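## Task

Take plates C16 and G51 out of plate hotel H1 and drop them into the waste bin WASTE. The bin has to be standing upright at the end, and every other plate has to be back home in the slot it started in. Anything that stays in place only because the robot is holding it does not count. Finish by releasing everything and moving the gripper away.

## Robot and tools

Robot: a single four-axis SCARA plate mover. Its joints, from the base out, are lift (prismatic, 0.000 to 0.550 m), shoulder (-2.000 to 2.000 rad), elbow (-2.800 to 2.800 rad) and wrist yaw (-12.566 to 12.566 rad). A two-finger gripper sits on the end. The gripper always stays level and can only turn about the vertical. Its fingers point along the gripper's +x axis and close along its y axis. The controlled point, end_effector_position (link pinch), is the midpoint between the rubber pads, 2 to 3 cm behind the fingertips. Do not let the elbow come within 0.4 rad of 0, because the arm can fold and fault.

Frames: the scene frame has its origin on the table top directly under the arm base. +z is up, and +y is to the left when you face along +x. Printed hand positions may be slightly wrong, more so at long reach.

Stations: H1 is a plate hotel with 6 slots, numbered from 1 at the bottom. Each plate's ID is on a label at its front. A plate counts as home when it lies flat on its shelf's two prongs with a short end facing front, sits behind both front pins, and is between the side pins. Nest RG, in front of H1, is a place to set a plate down for a while. WASTE is a loose bin that must stay upright. You can lower a plate to its rim and release it so it falls in. A plate in WASTE cannot be taken back out.

execute_actions: "actions" is a list holding at most one item. An empty list only returns the current state. An item with "rows" (1 to 15 rows) and "steps" (1 to 15, default 15, each 1/30 s) runs a motion. Each row is used for one step, and the last row repeats if there are more steps than rows. An item with only "steps" (up to 300) is a wait, counted from the last result with your reply time included. The optional "pictures" flag (boolean) turns camera images on or off. A refused call sends nothing.

Row layout: five numbers, each in [-1, 1], in the order dx, dy, dz, rz, opening. dx, dy, dz and rz are an offset, not a pose. They are expressed in the gripper's own axes, with 1.0 meaning 0.6 m or 180 degrees, and rz is positive turning from +x toward +y. Each row is measured from the gripper pose shown in the latest result, not from the previous row. Before any result in the scene shows that pose, and for the second and later calls in one reply, the offset is taken from where the robot is when the action starts. Zero offsets pull the hand back to that reference pose; they are not a pause. Opening is absolute: +1 is fully open (0.140 m) and -1 is closed, which still leaves a 0.066 m gap. Going from fully open to closed takes at least about 0.6 s.

move: "target" is one five-number row read exactly as above: an offset from the last shown pose in gripper axes, plus an absolute opening. "speed" is the top path speed in m/s, from 0.002 to 0.5 (default 0.25), and turning is capped at twice that value in rad/s. The path is straight, lasts 0.5 to 10 s, and stops after 10 s even if short of the target. The opening is sent when the move begins. The path does not slow down for obstacles, and the hand may lag, stray or overshoot the speed, especially when the arm is nearly straight. Faster moves and targets set deeper beyond a contact hit and press harder. The result adds a move: line giving the ending (done, off_target, moving, held, fault) and any limits that acted: paced means the commanded pose was clipped, held means a check blocked some steps. It also gives the distance from the target.

wait: "seconds" from 0 to 10. The scene runs and no new command is sent.

zoom_image: "camera" is one of cam_head_left, cam_head_right, cam_high, cam_low, cam_wrist (each 896x504). "region" is [x0, y0, x1, y1] in pixels, with the origin at the top-left, and is at most 504 by 504. It returns an enlarged view of that camera's latest image.

finished_scene: "scene" is the number of the current scene.

Control details: each step, the commanded pose is clipped to within 70 mm and 16 degrees of the measured pose. After an action ends, the arm only continues to the last clipped pose, so check the result and send the remainder. Joints speed up and slow down together.

Result lines: the state line shows end_effector_position (m) and end_effector_quat_wxyz in the scene frame. Joint positions lists lift (m), shoulder, elbow and wrist yaw (rad), then the pad gap (m). grip_measured is the finger opening on the command scale, possibly off by about 1 mm. Hand target is the pose the controller is currently driving toward. "pose unreachable" means the clearance check altered or blocked the command. HELD marks steps where part of a row was not sent. MOTOR HOT appears from 85 °C. OVER-TEMPERATURE FAULT means the brakes were set at 100 °C.

Gripping: to hold something, command about 0.04 below grip_measured. A smaller difference grips more lightly. Pads push about 18 N at most, and a fast close can press harder or bounce open.

Avoid: reaching the load limits (lift 56.4 N, shoulder 8.46 N m, elbow 4.23 N m, wrist yaw 1.41 N m, counting the held object's weight), which stops the arm for 10 s. Also avoid long holds that heat the motors, dropping or slipping plates, slamming, hard pushes, tipping WASTE, and knocking anything off the table. Brief outside tugs on held parts or pushes on loose items can happen.

Each tool is called after "Emit:" as name(argument=value, ...), one argument or row to a line, values as JSON.

## Session

Emit:
execute_actions(
  actions=[],
)

Scene clock: 0.00 s of 9600.00 s.
end_effector_position=(+0.4303, +0.0320, +0.1324) grip_measured=+0.97 end_effector_quat_wxyz=(+0.920, +0.000, +0.000, -0.392)
Joint positions: [ 0.127 -0.291 -0.804  0.29   0.139]
Motor temperatures (°C, as the motors report them): [34 25 27 27]
Hand target: +0.430, +0.032, +0.132; +0.920, +0.000, +0.000, -0.392

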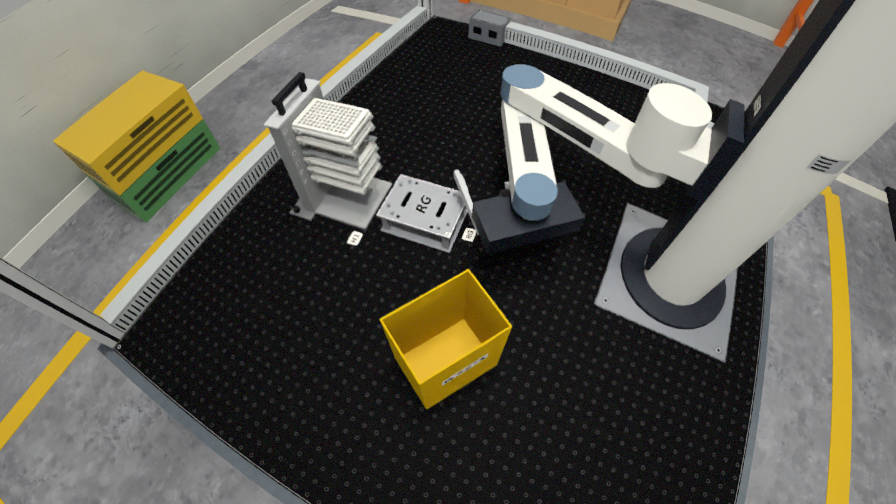

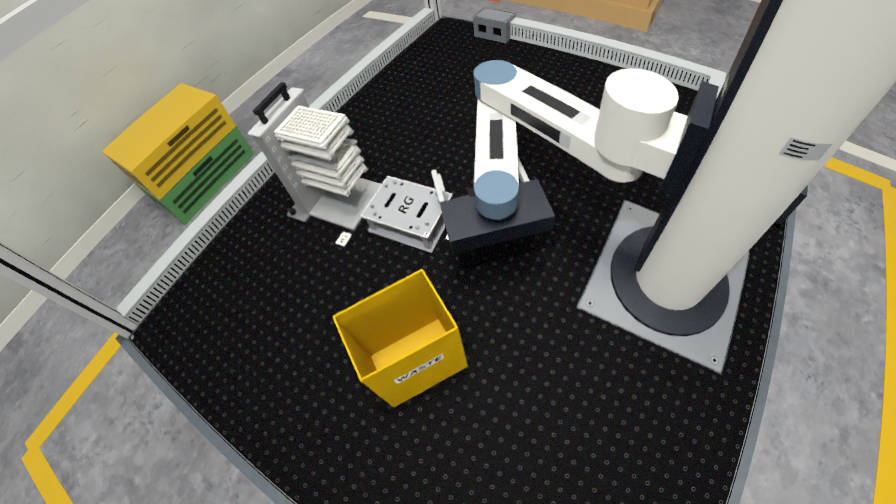

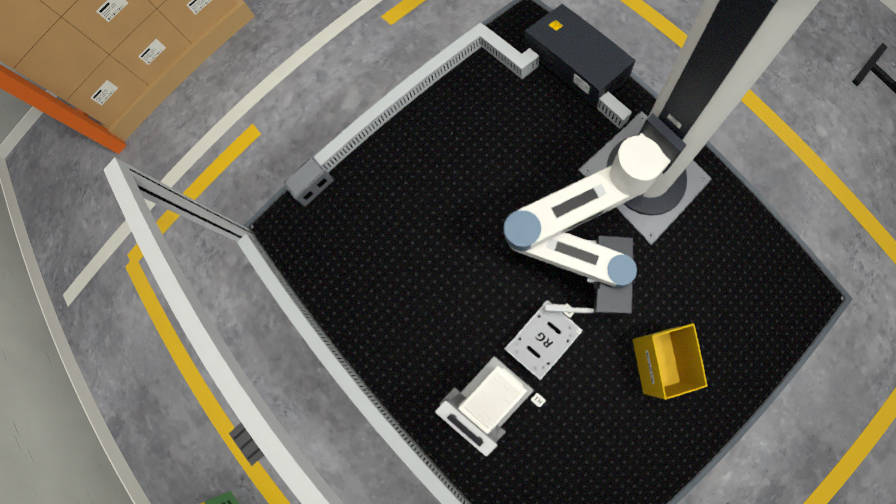

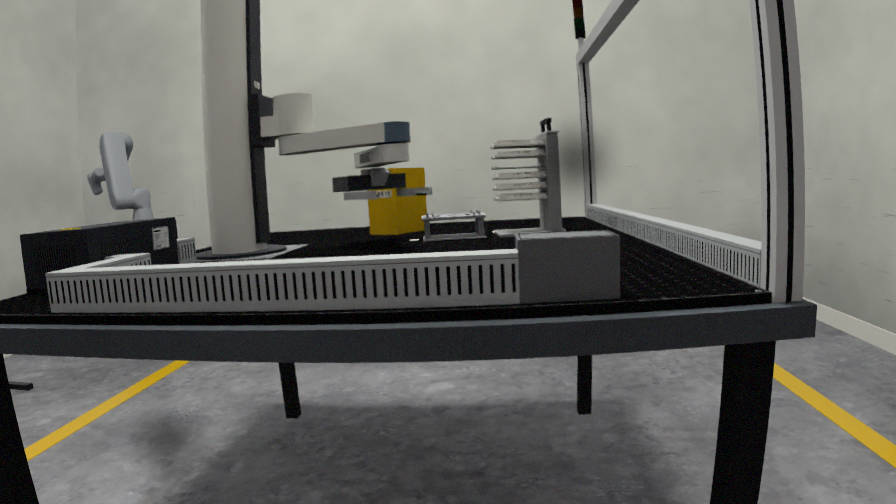

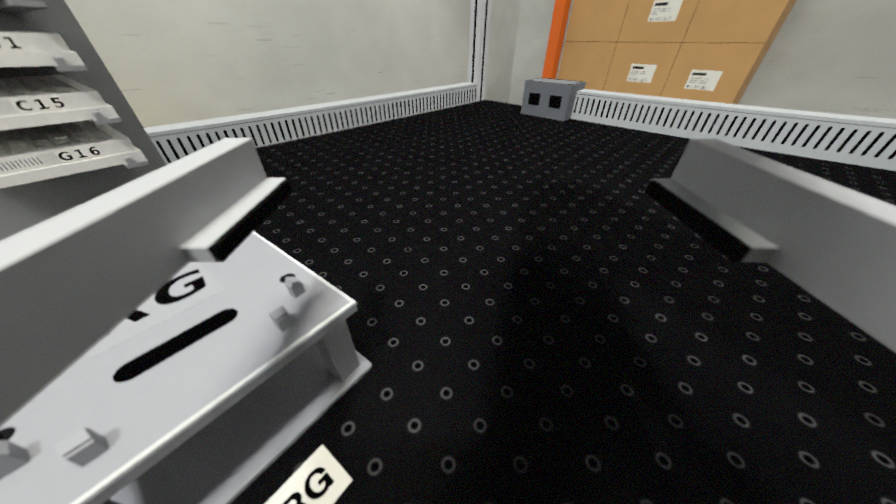

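Emit:
move(
  target=[-0.06,0.22,0.15,0.265,0.6],
)

Scene clock: 8.97 s of 9600.00 s.
end_effector_position=(+0.5005, +0.1495, +0.2225) grip_measured=+0.60 end_effector_quat_wxyz=(+1.000, +0.000, +0.000, +0.013)
Joint positions: [ 0.217 -0.288 -0.93   1.245  0.125]
Motor temperatures (°C, as the motors report them): [34 25 27 27]
Hand target: +0.501, +0.149, +0.222; +1.000, +0.000, +0.000, +0.014
Off the commanded pose: 0.000 m, 0 deg.
After step 90, 4.00 s passed at rest.
move: done

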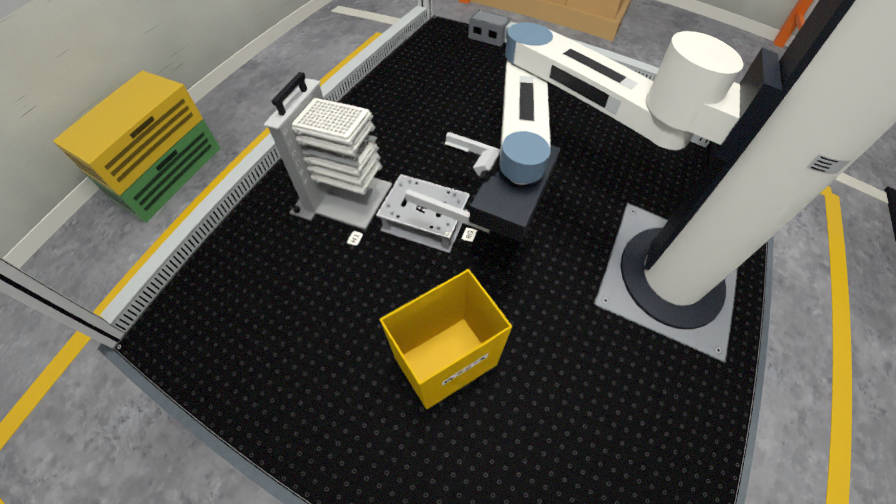

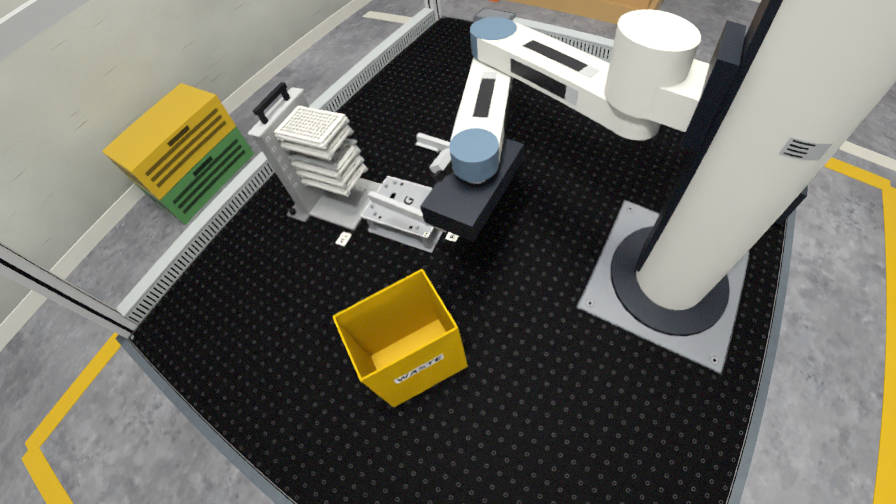

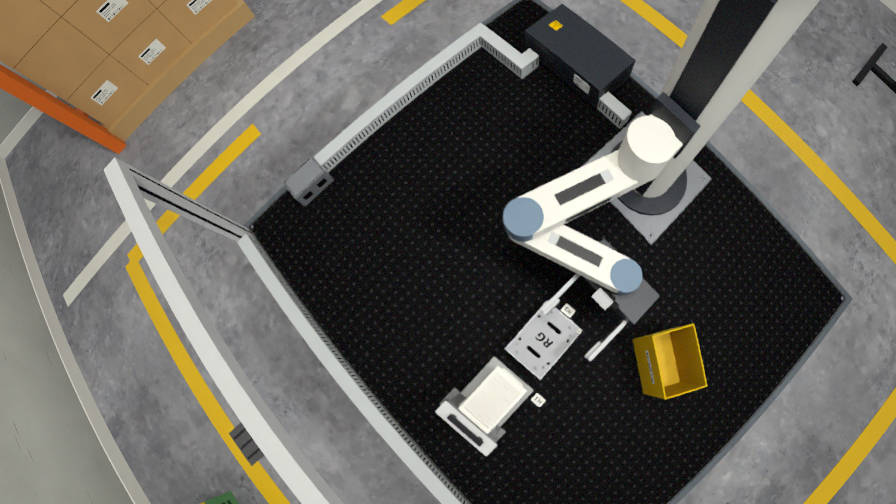

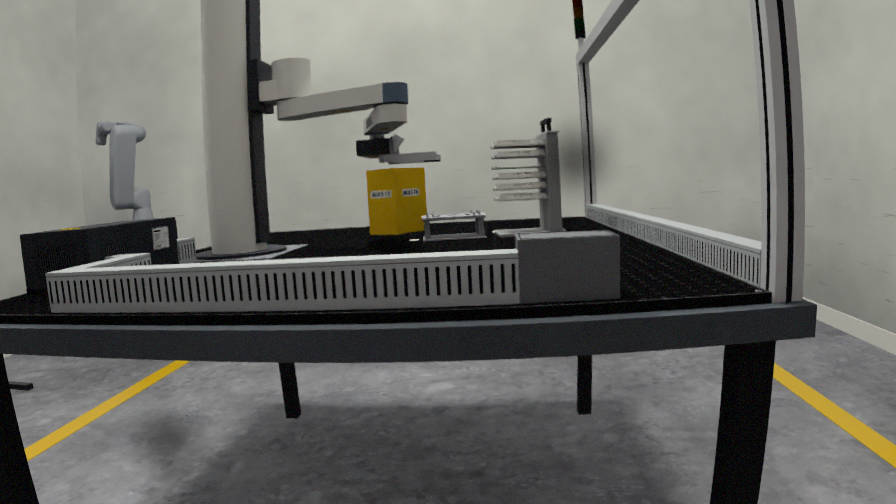

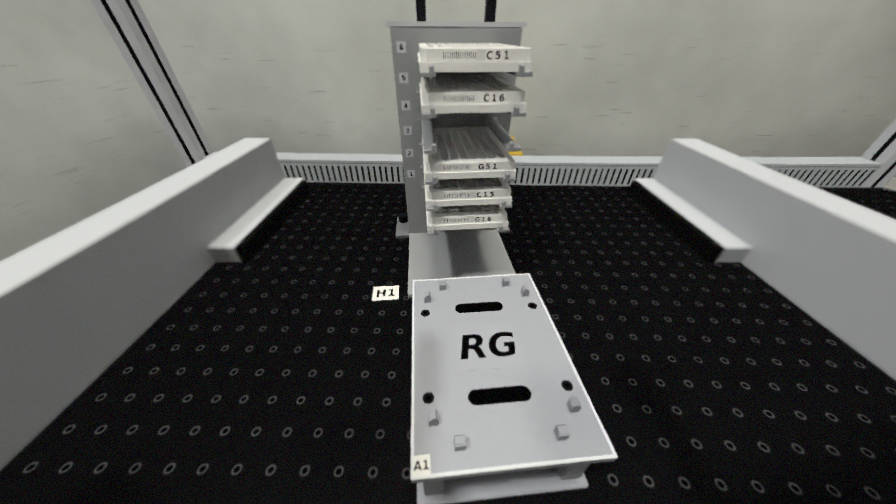

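Emit:
move(
  target=[0.22,-0.029,0,0.027,0.6],
)

Scene clock: 16.27 s of 9600.00 s.
end_effector_position=(+0.6330, +0.1355, +0.2225) grip_measured=+0.60 end_effector_quat_wxyz=(+0.998, +0.000, +0.000, +0.056)
Joint positions: [ 0.217 -0.411 -1.422  1.944  0.125]
Motor temperatures (°C, as the motors report them): [34 25 27 27]
Hand target: +0.633, +0.136, +0.222; +0.998, +0.000, +0.000, +0.056
Off the commanded pose: 0.000 m, 0 deg.
After step 90, 3.37 s passed at rest.
move: done

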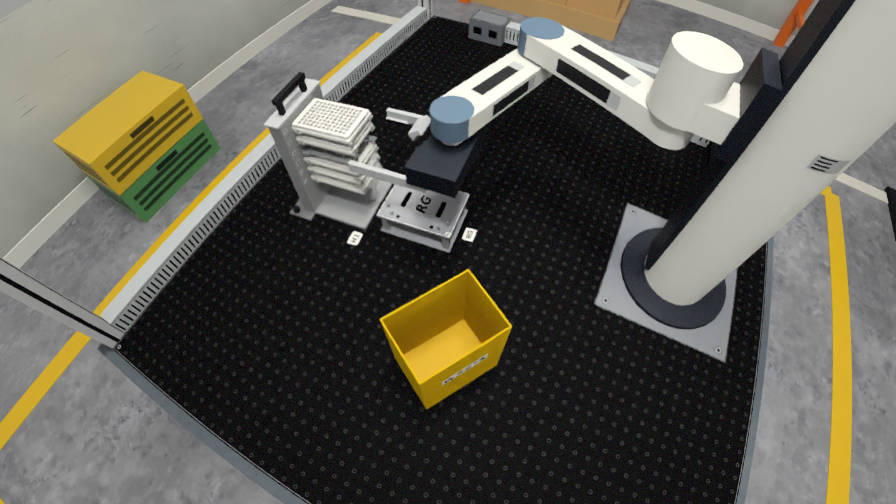

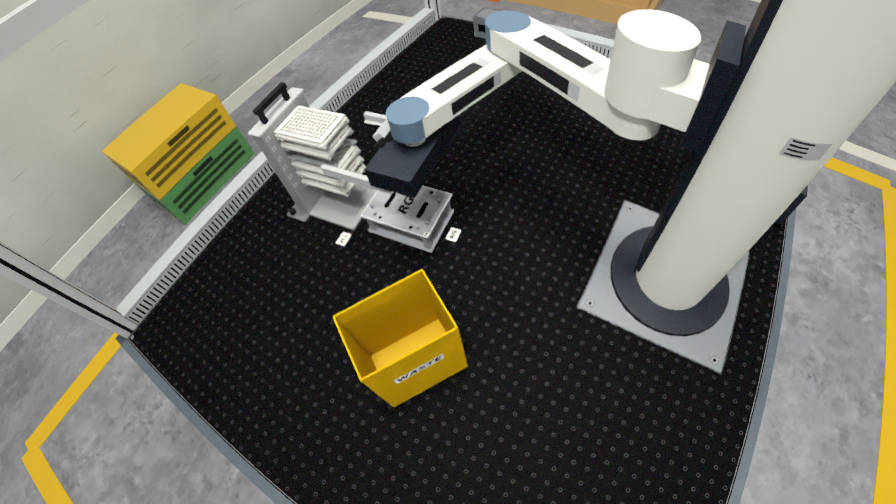

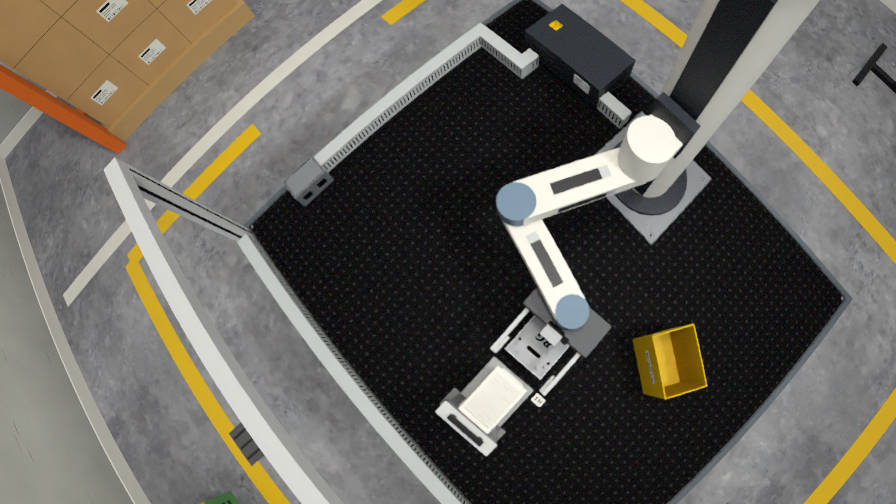

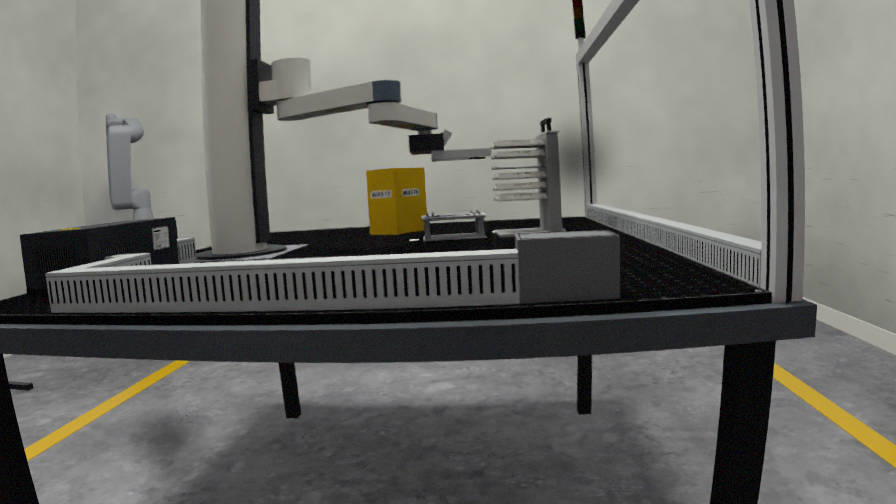

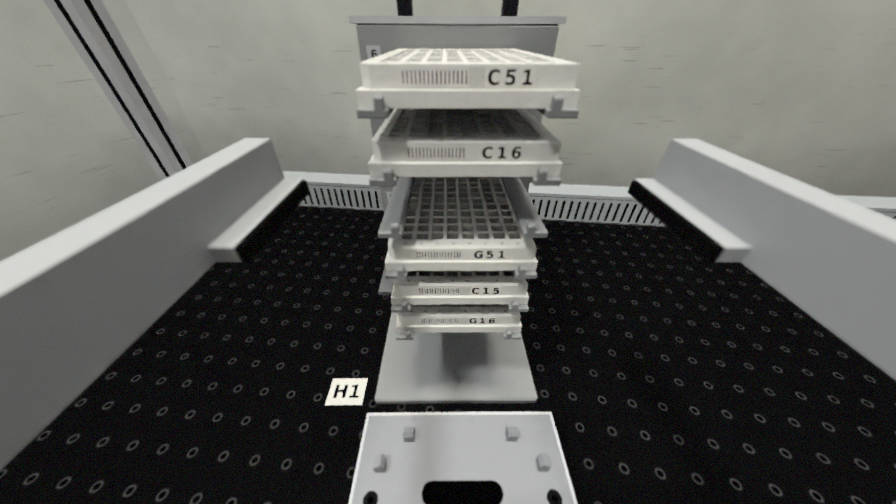

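Emit:
move(
  target=[0.158,0.001,0.002,0,0.2],
  speed=0.08,
)

Scene clock: 28.57 s of 9600.00 s.
end_effector_position=(+0.7272, +0.1465, +0.2236) grip_measured=+0.20 end_effector_quat_wxyz=(+0.998, +0.000, +0.000, +0.055)
Joint positions: [ 0.219 -0.229 -1.967  2.306  0.11 ]
Motor temperatures (°C, as the motors report them): [34 25 27 27]
Hand target: +0.727, +0.147, +0.224; +0.998, +0.000, +0.000, +0.056
Off the commanded pose: 0.000 m, 0 deg.
After step 90, 7.83 s passed at rest.
move: done

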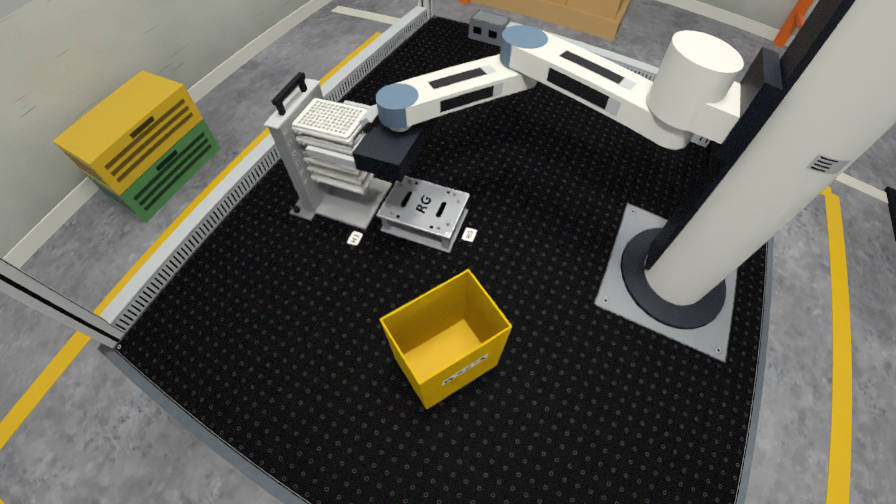

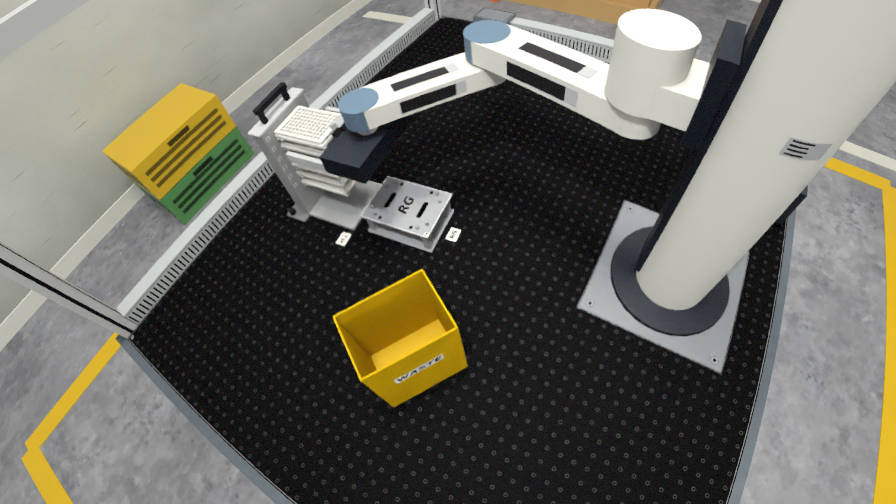

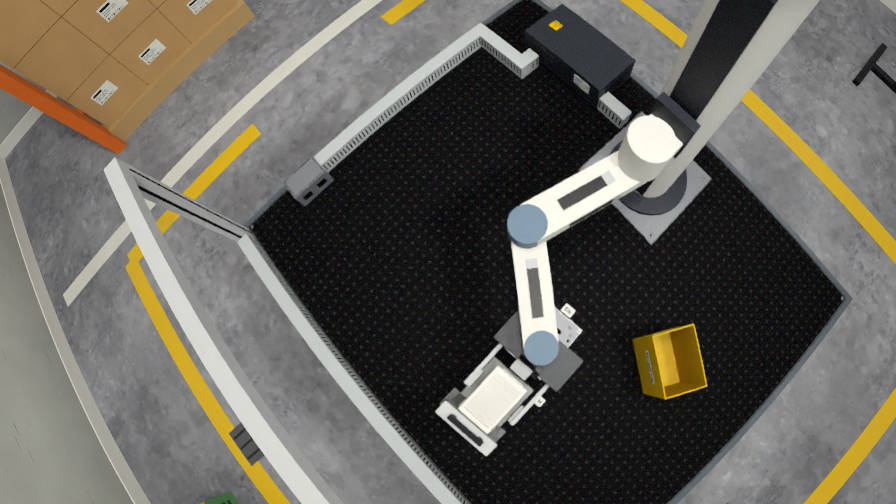

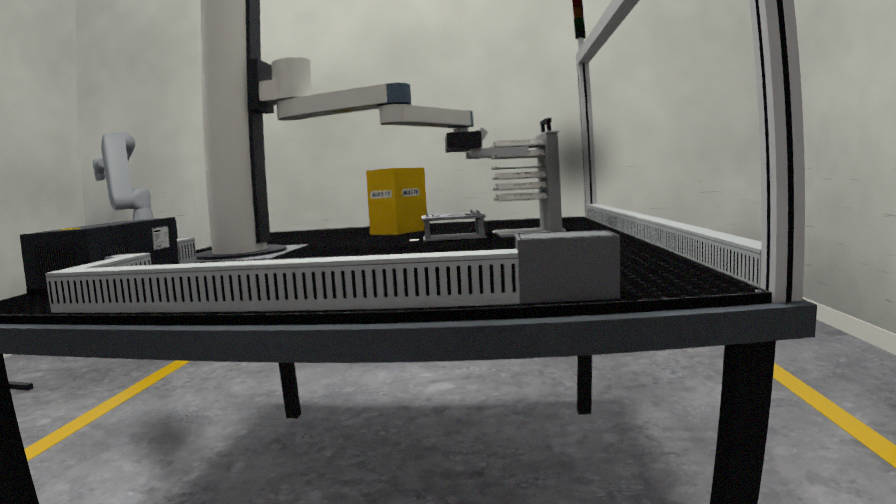

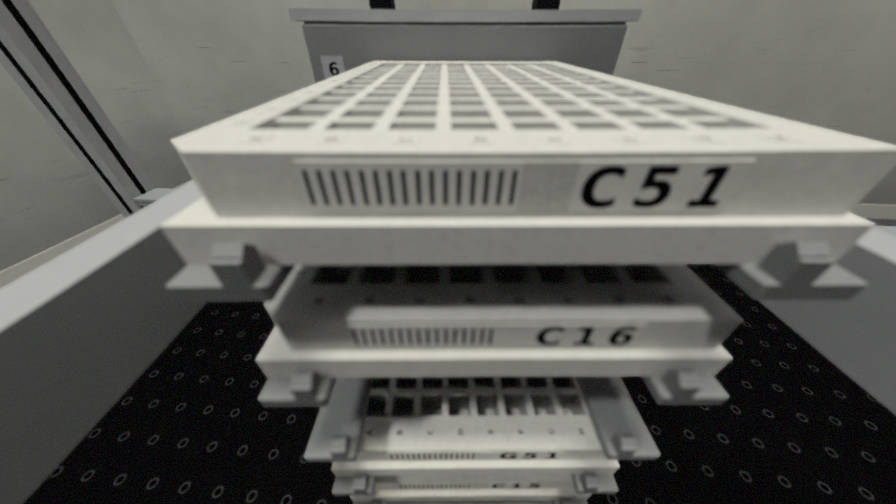

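Emit:
move(
  target=[0.01,0,-0.002,0,0.2],
  speed=0.03,
)

Emit:
move(
  target=[0,0,0,0,-0.55],
)

Emit:
move(
  target=[0,0,0.011,0,-0.55],
  speed=0.015,
)

Scene clock: 36.67 s of 9600.00 s.
end_effector_position=(+0.7332, +0.1470, +0.2225) grip_measured=+0.20 end_effector_quat_wxyz=(+0.998, +0.000, +0.000, +0.055)
Joint positions: [ 0.217 -0.213 -2.008  2.332  0.11 ]
Motor temperatures (°C, as the motors report them): [34 25 27 27]
Hand target: +0.733, +0.147, +0.222; +0.998, +0.000, +0.000, +0.055
Off the commanded pose: 0.000 m, 0 deg.
After step 90, 4.40 s passed at rest.
move: done

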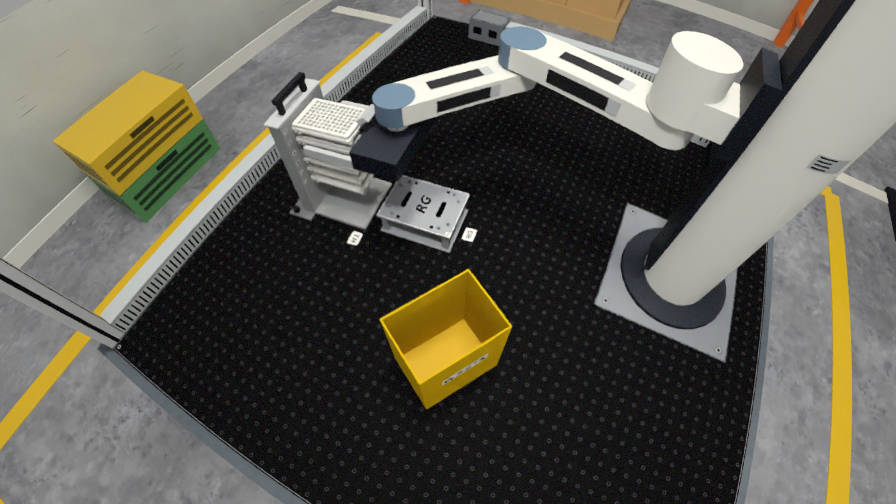

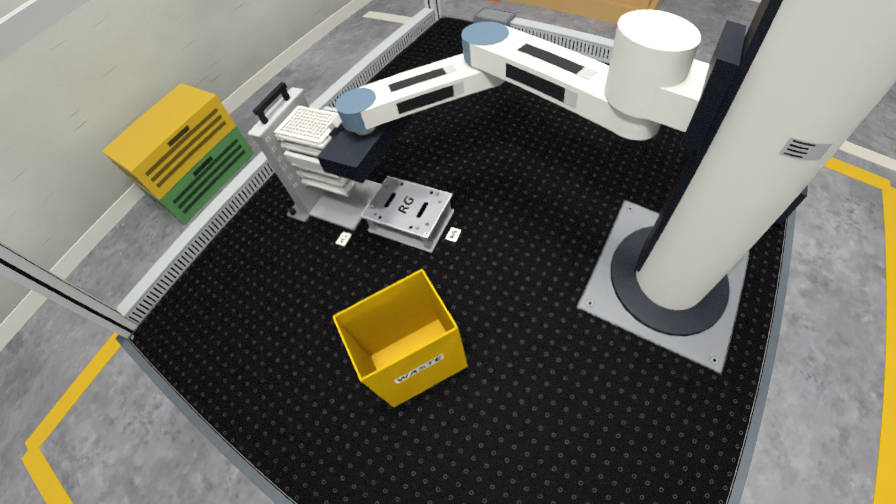

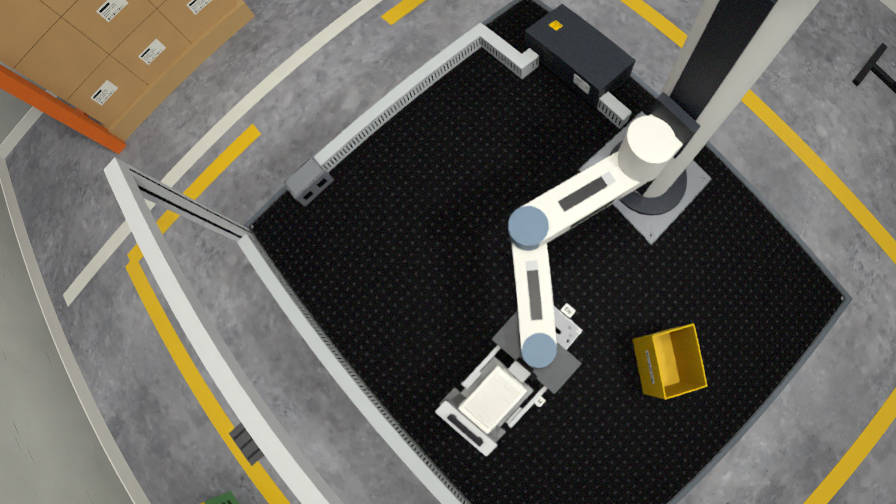

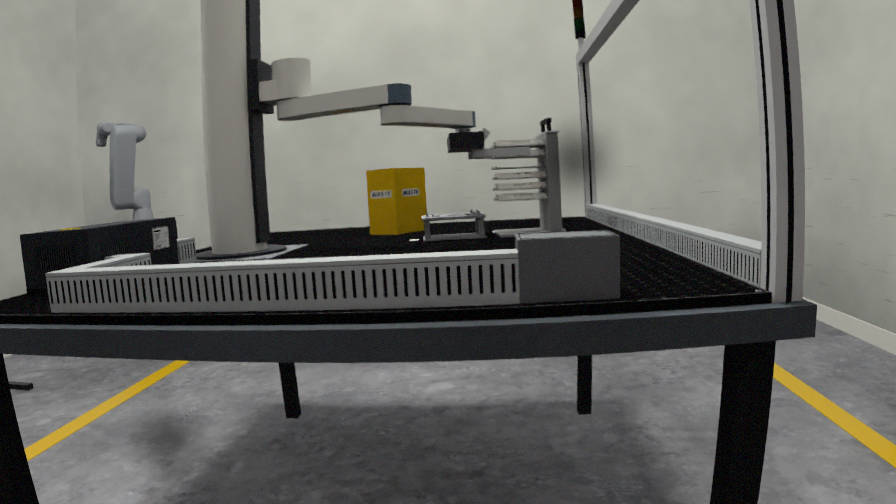

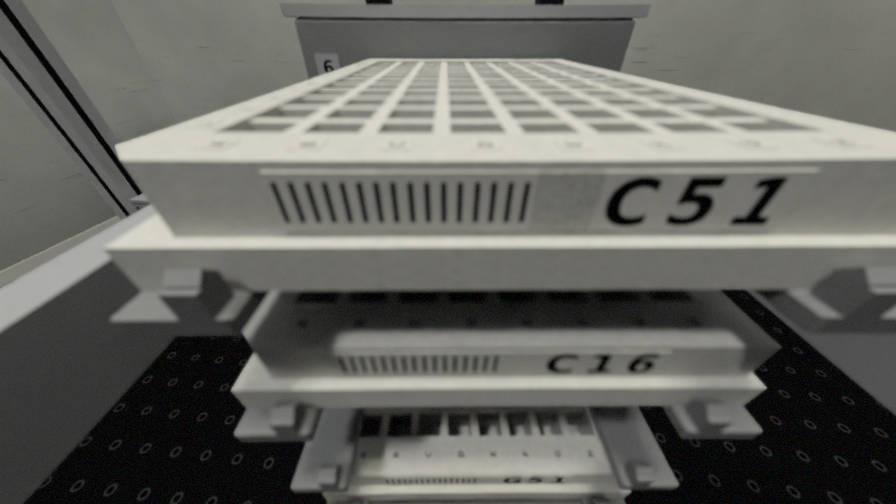

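Scene clock: 37.17 s of 9600.00 s.
end_effector_position=(+0.7332, +0.1471, +0.2225) grip_measured=-0.51 end_effector_quat_wxyz=(+0.998, +0.000, +0.000, +0.055)
Joint positions: [ 0.217 -0.213 -2.008  2.332  0.084]
Motor temperatures (°C, as the motors report them): [34 25 27 27]
Hand target: +0.733, +0.147, +0.222; +0.998, +0.000, +0.000, +0.055
Off the commanded pose: 0.000 m, 0 deg.
move: done

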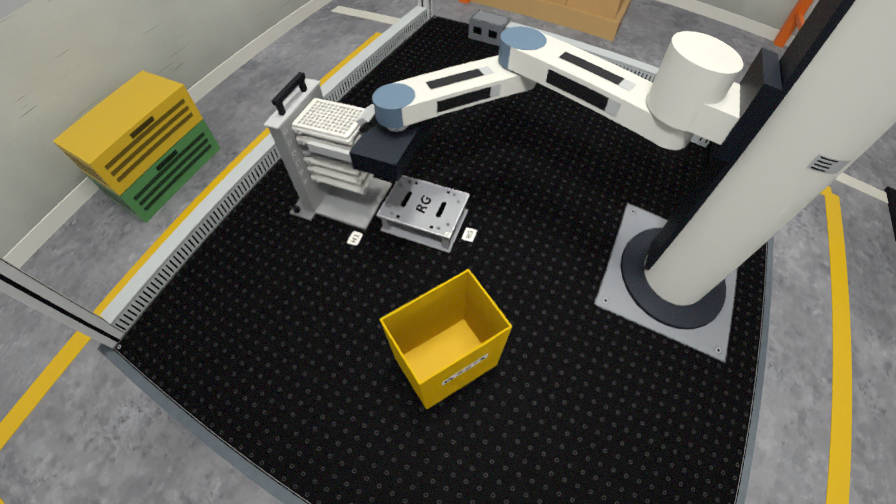

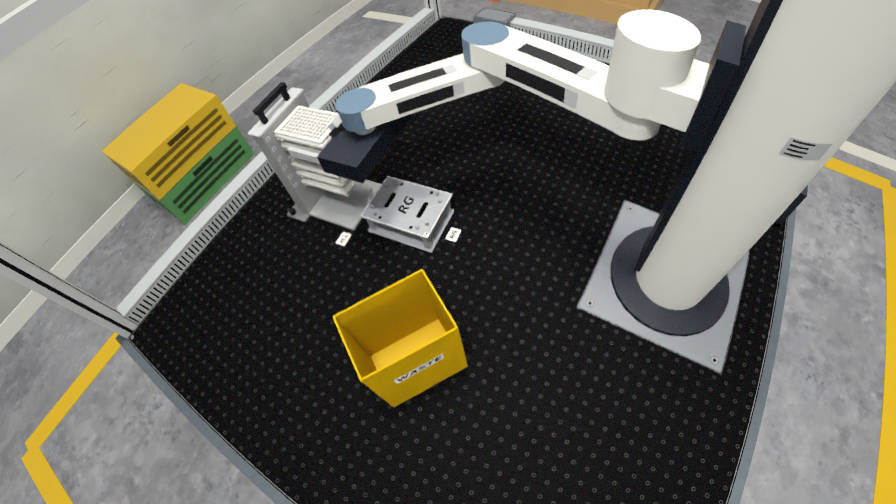

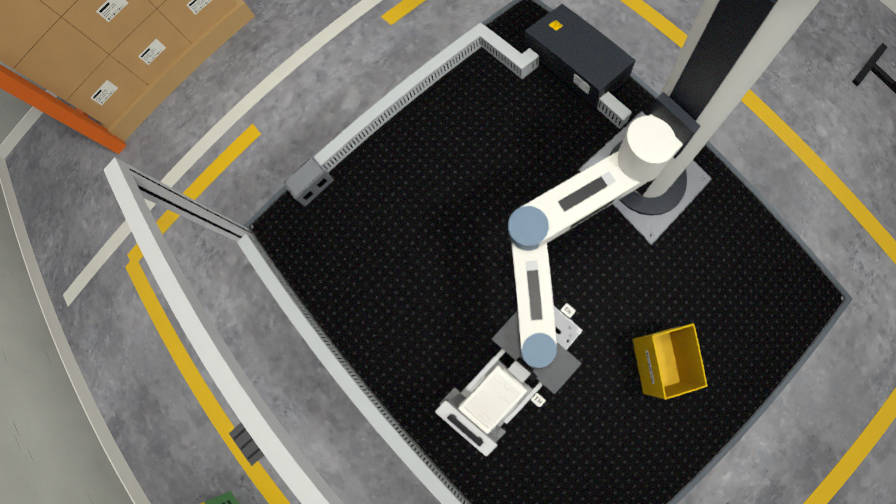

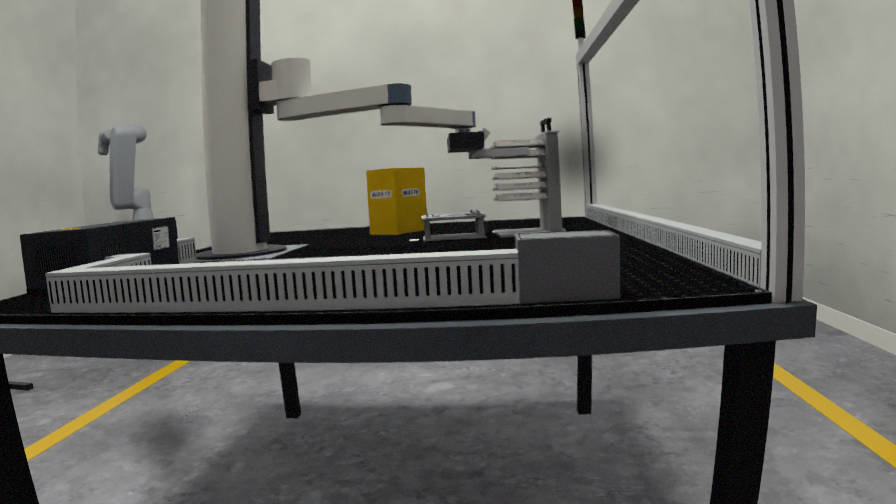

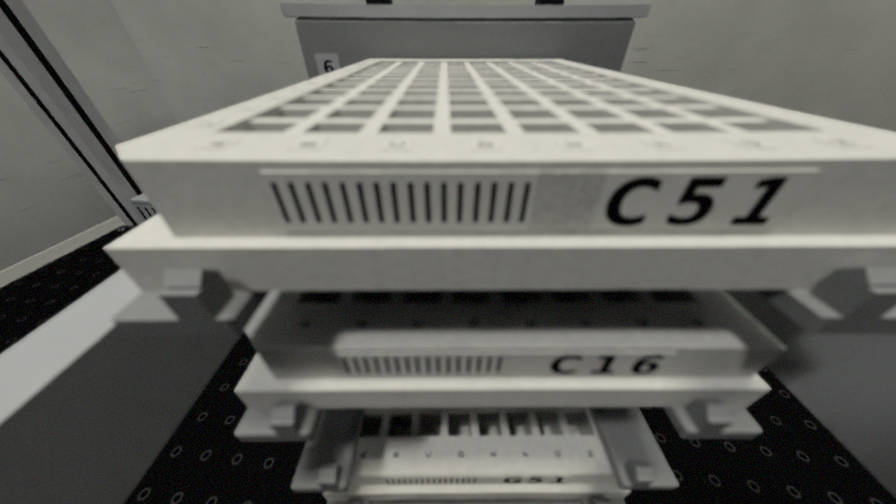

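Scene clock: 37.87 s of 9600.00 s.
end_effector_position=(+0.7332, +0.1471, +0.2291) grip_measured=-0.51 end_effector_quat_wxyz=(+0.998, +0.000, +0.000, +0.055)
Joint positions: [ 0.224 -0.213 -2.008  2.332  0.084]
Motor temperatures (°C, as the motors report them): [34 25 27 27]
Hand target: +0.733, +0.147, +0.229; +0.998, +0.000, +0.000, +0.055
Off the commanded pose: 0.000 m, 0 deg.
move: done

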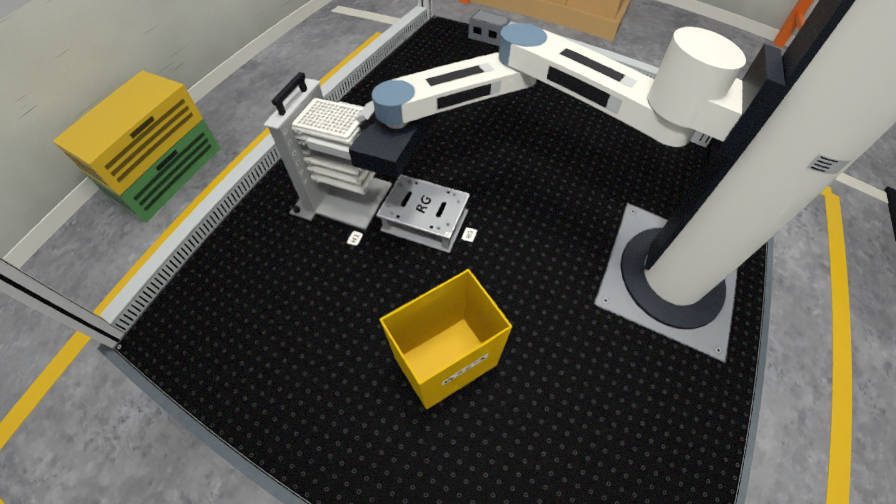

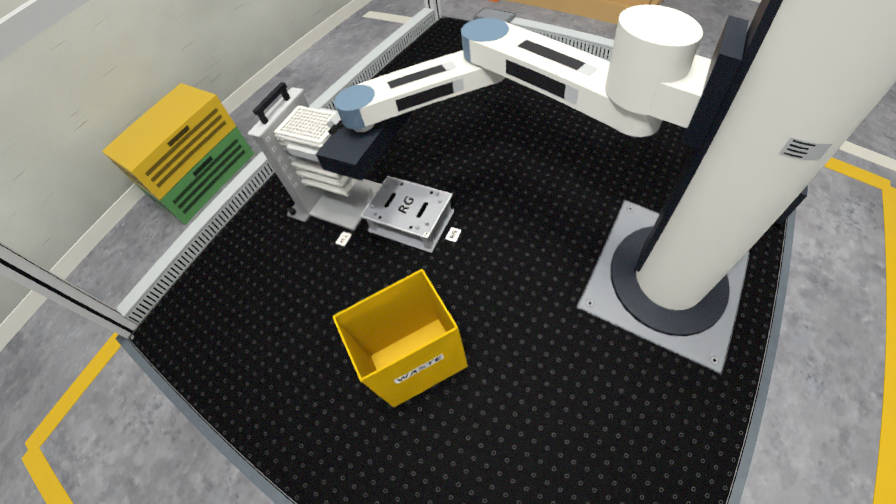

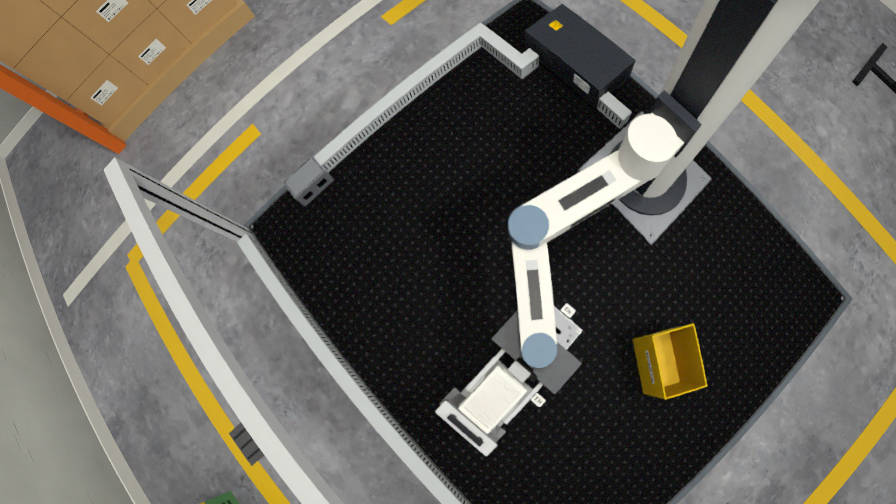

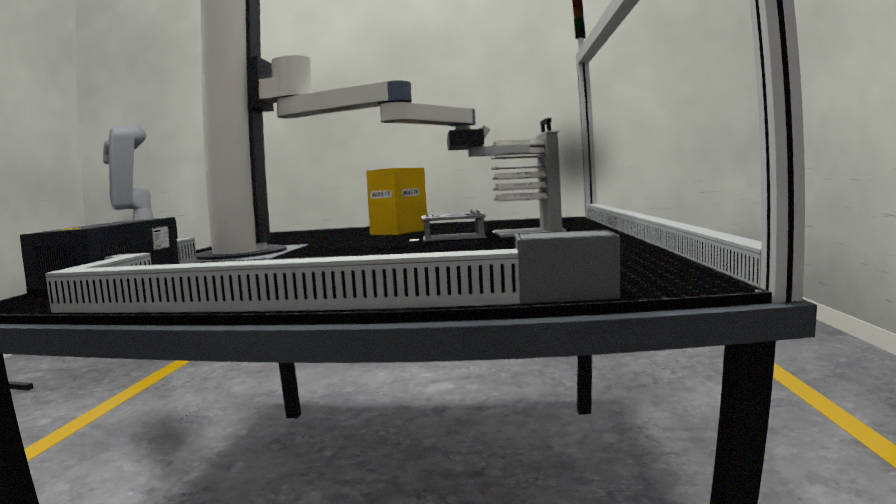

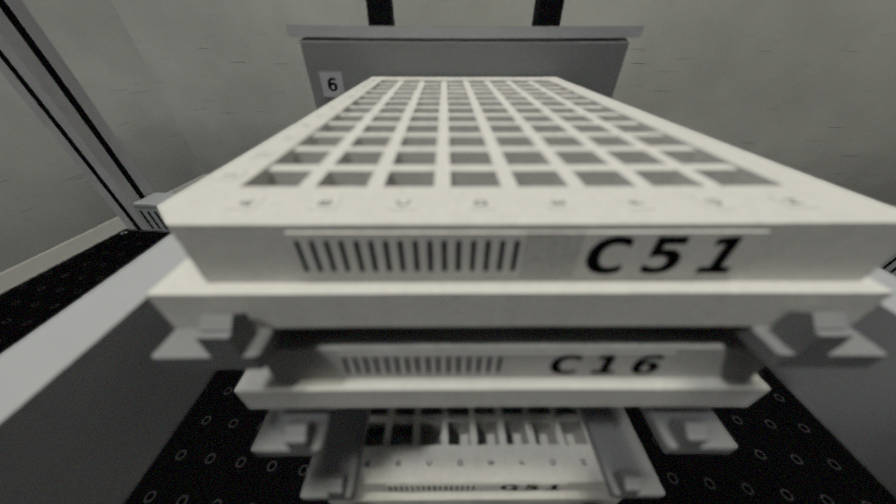

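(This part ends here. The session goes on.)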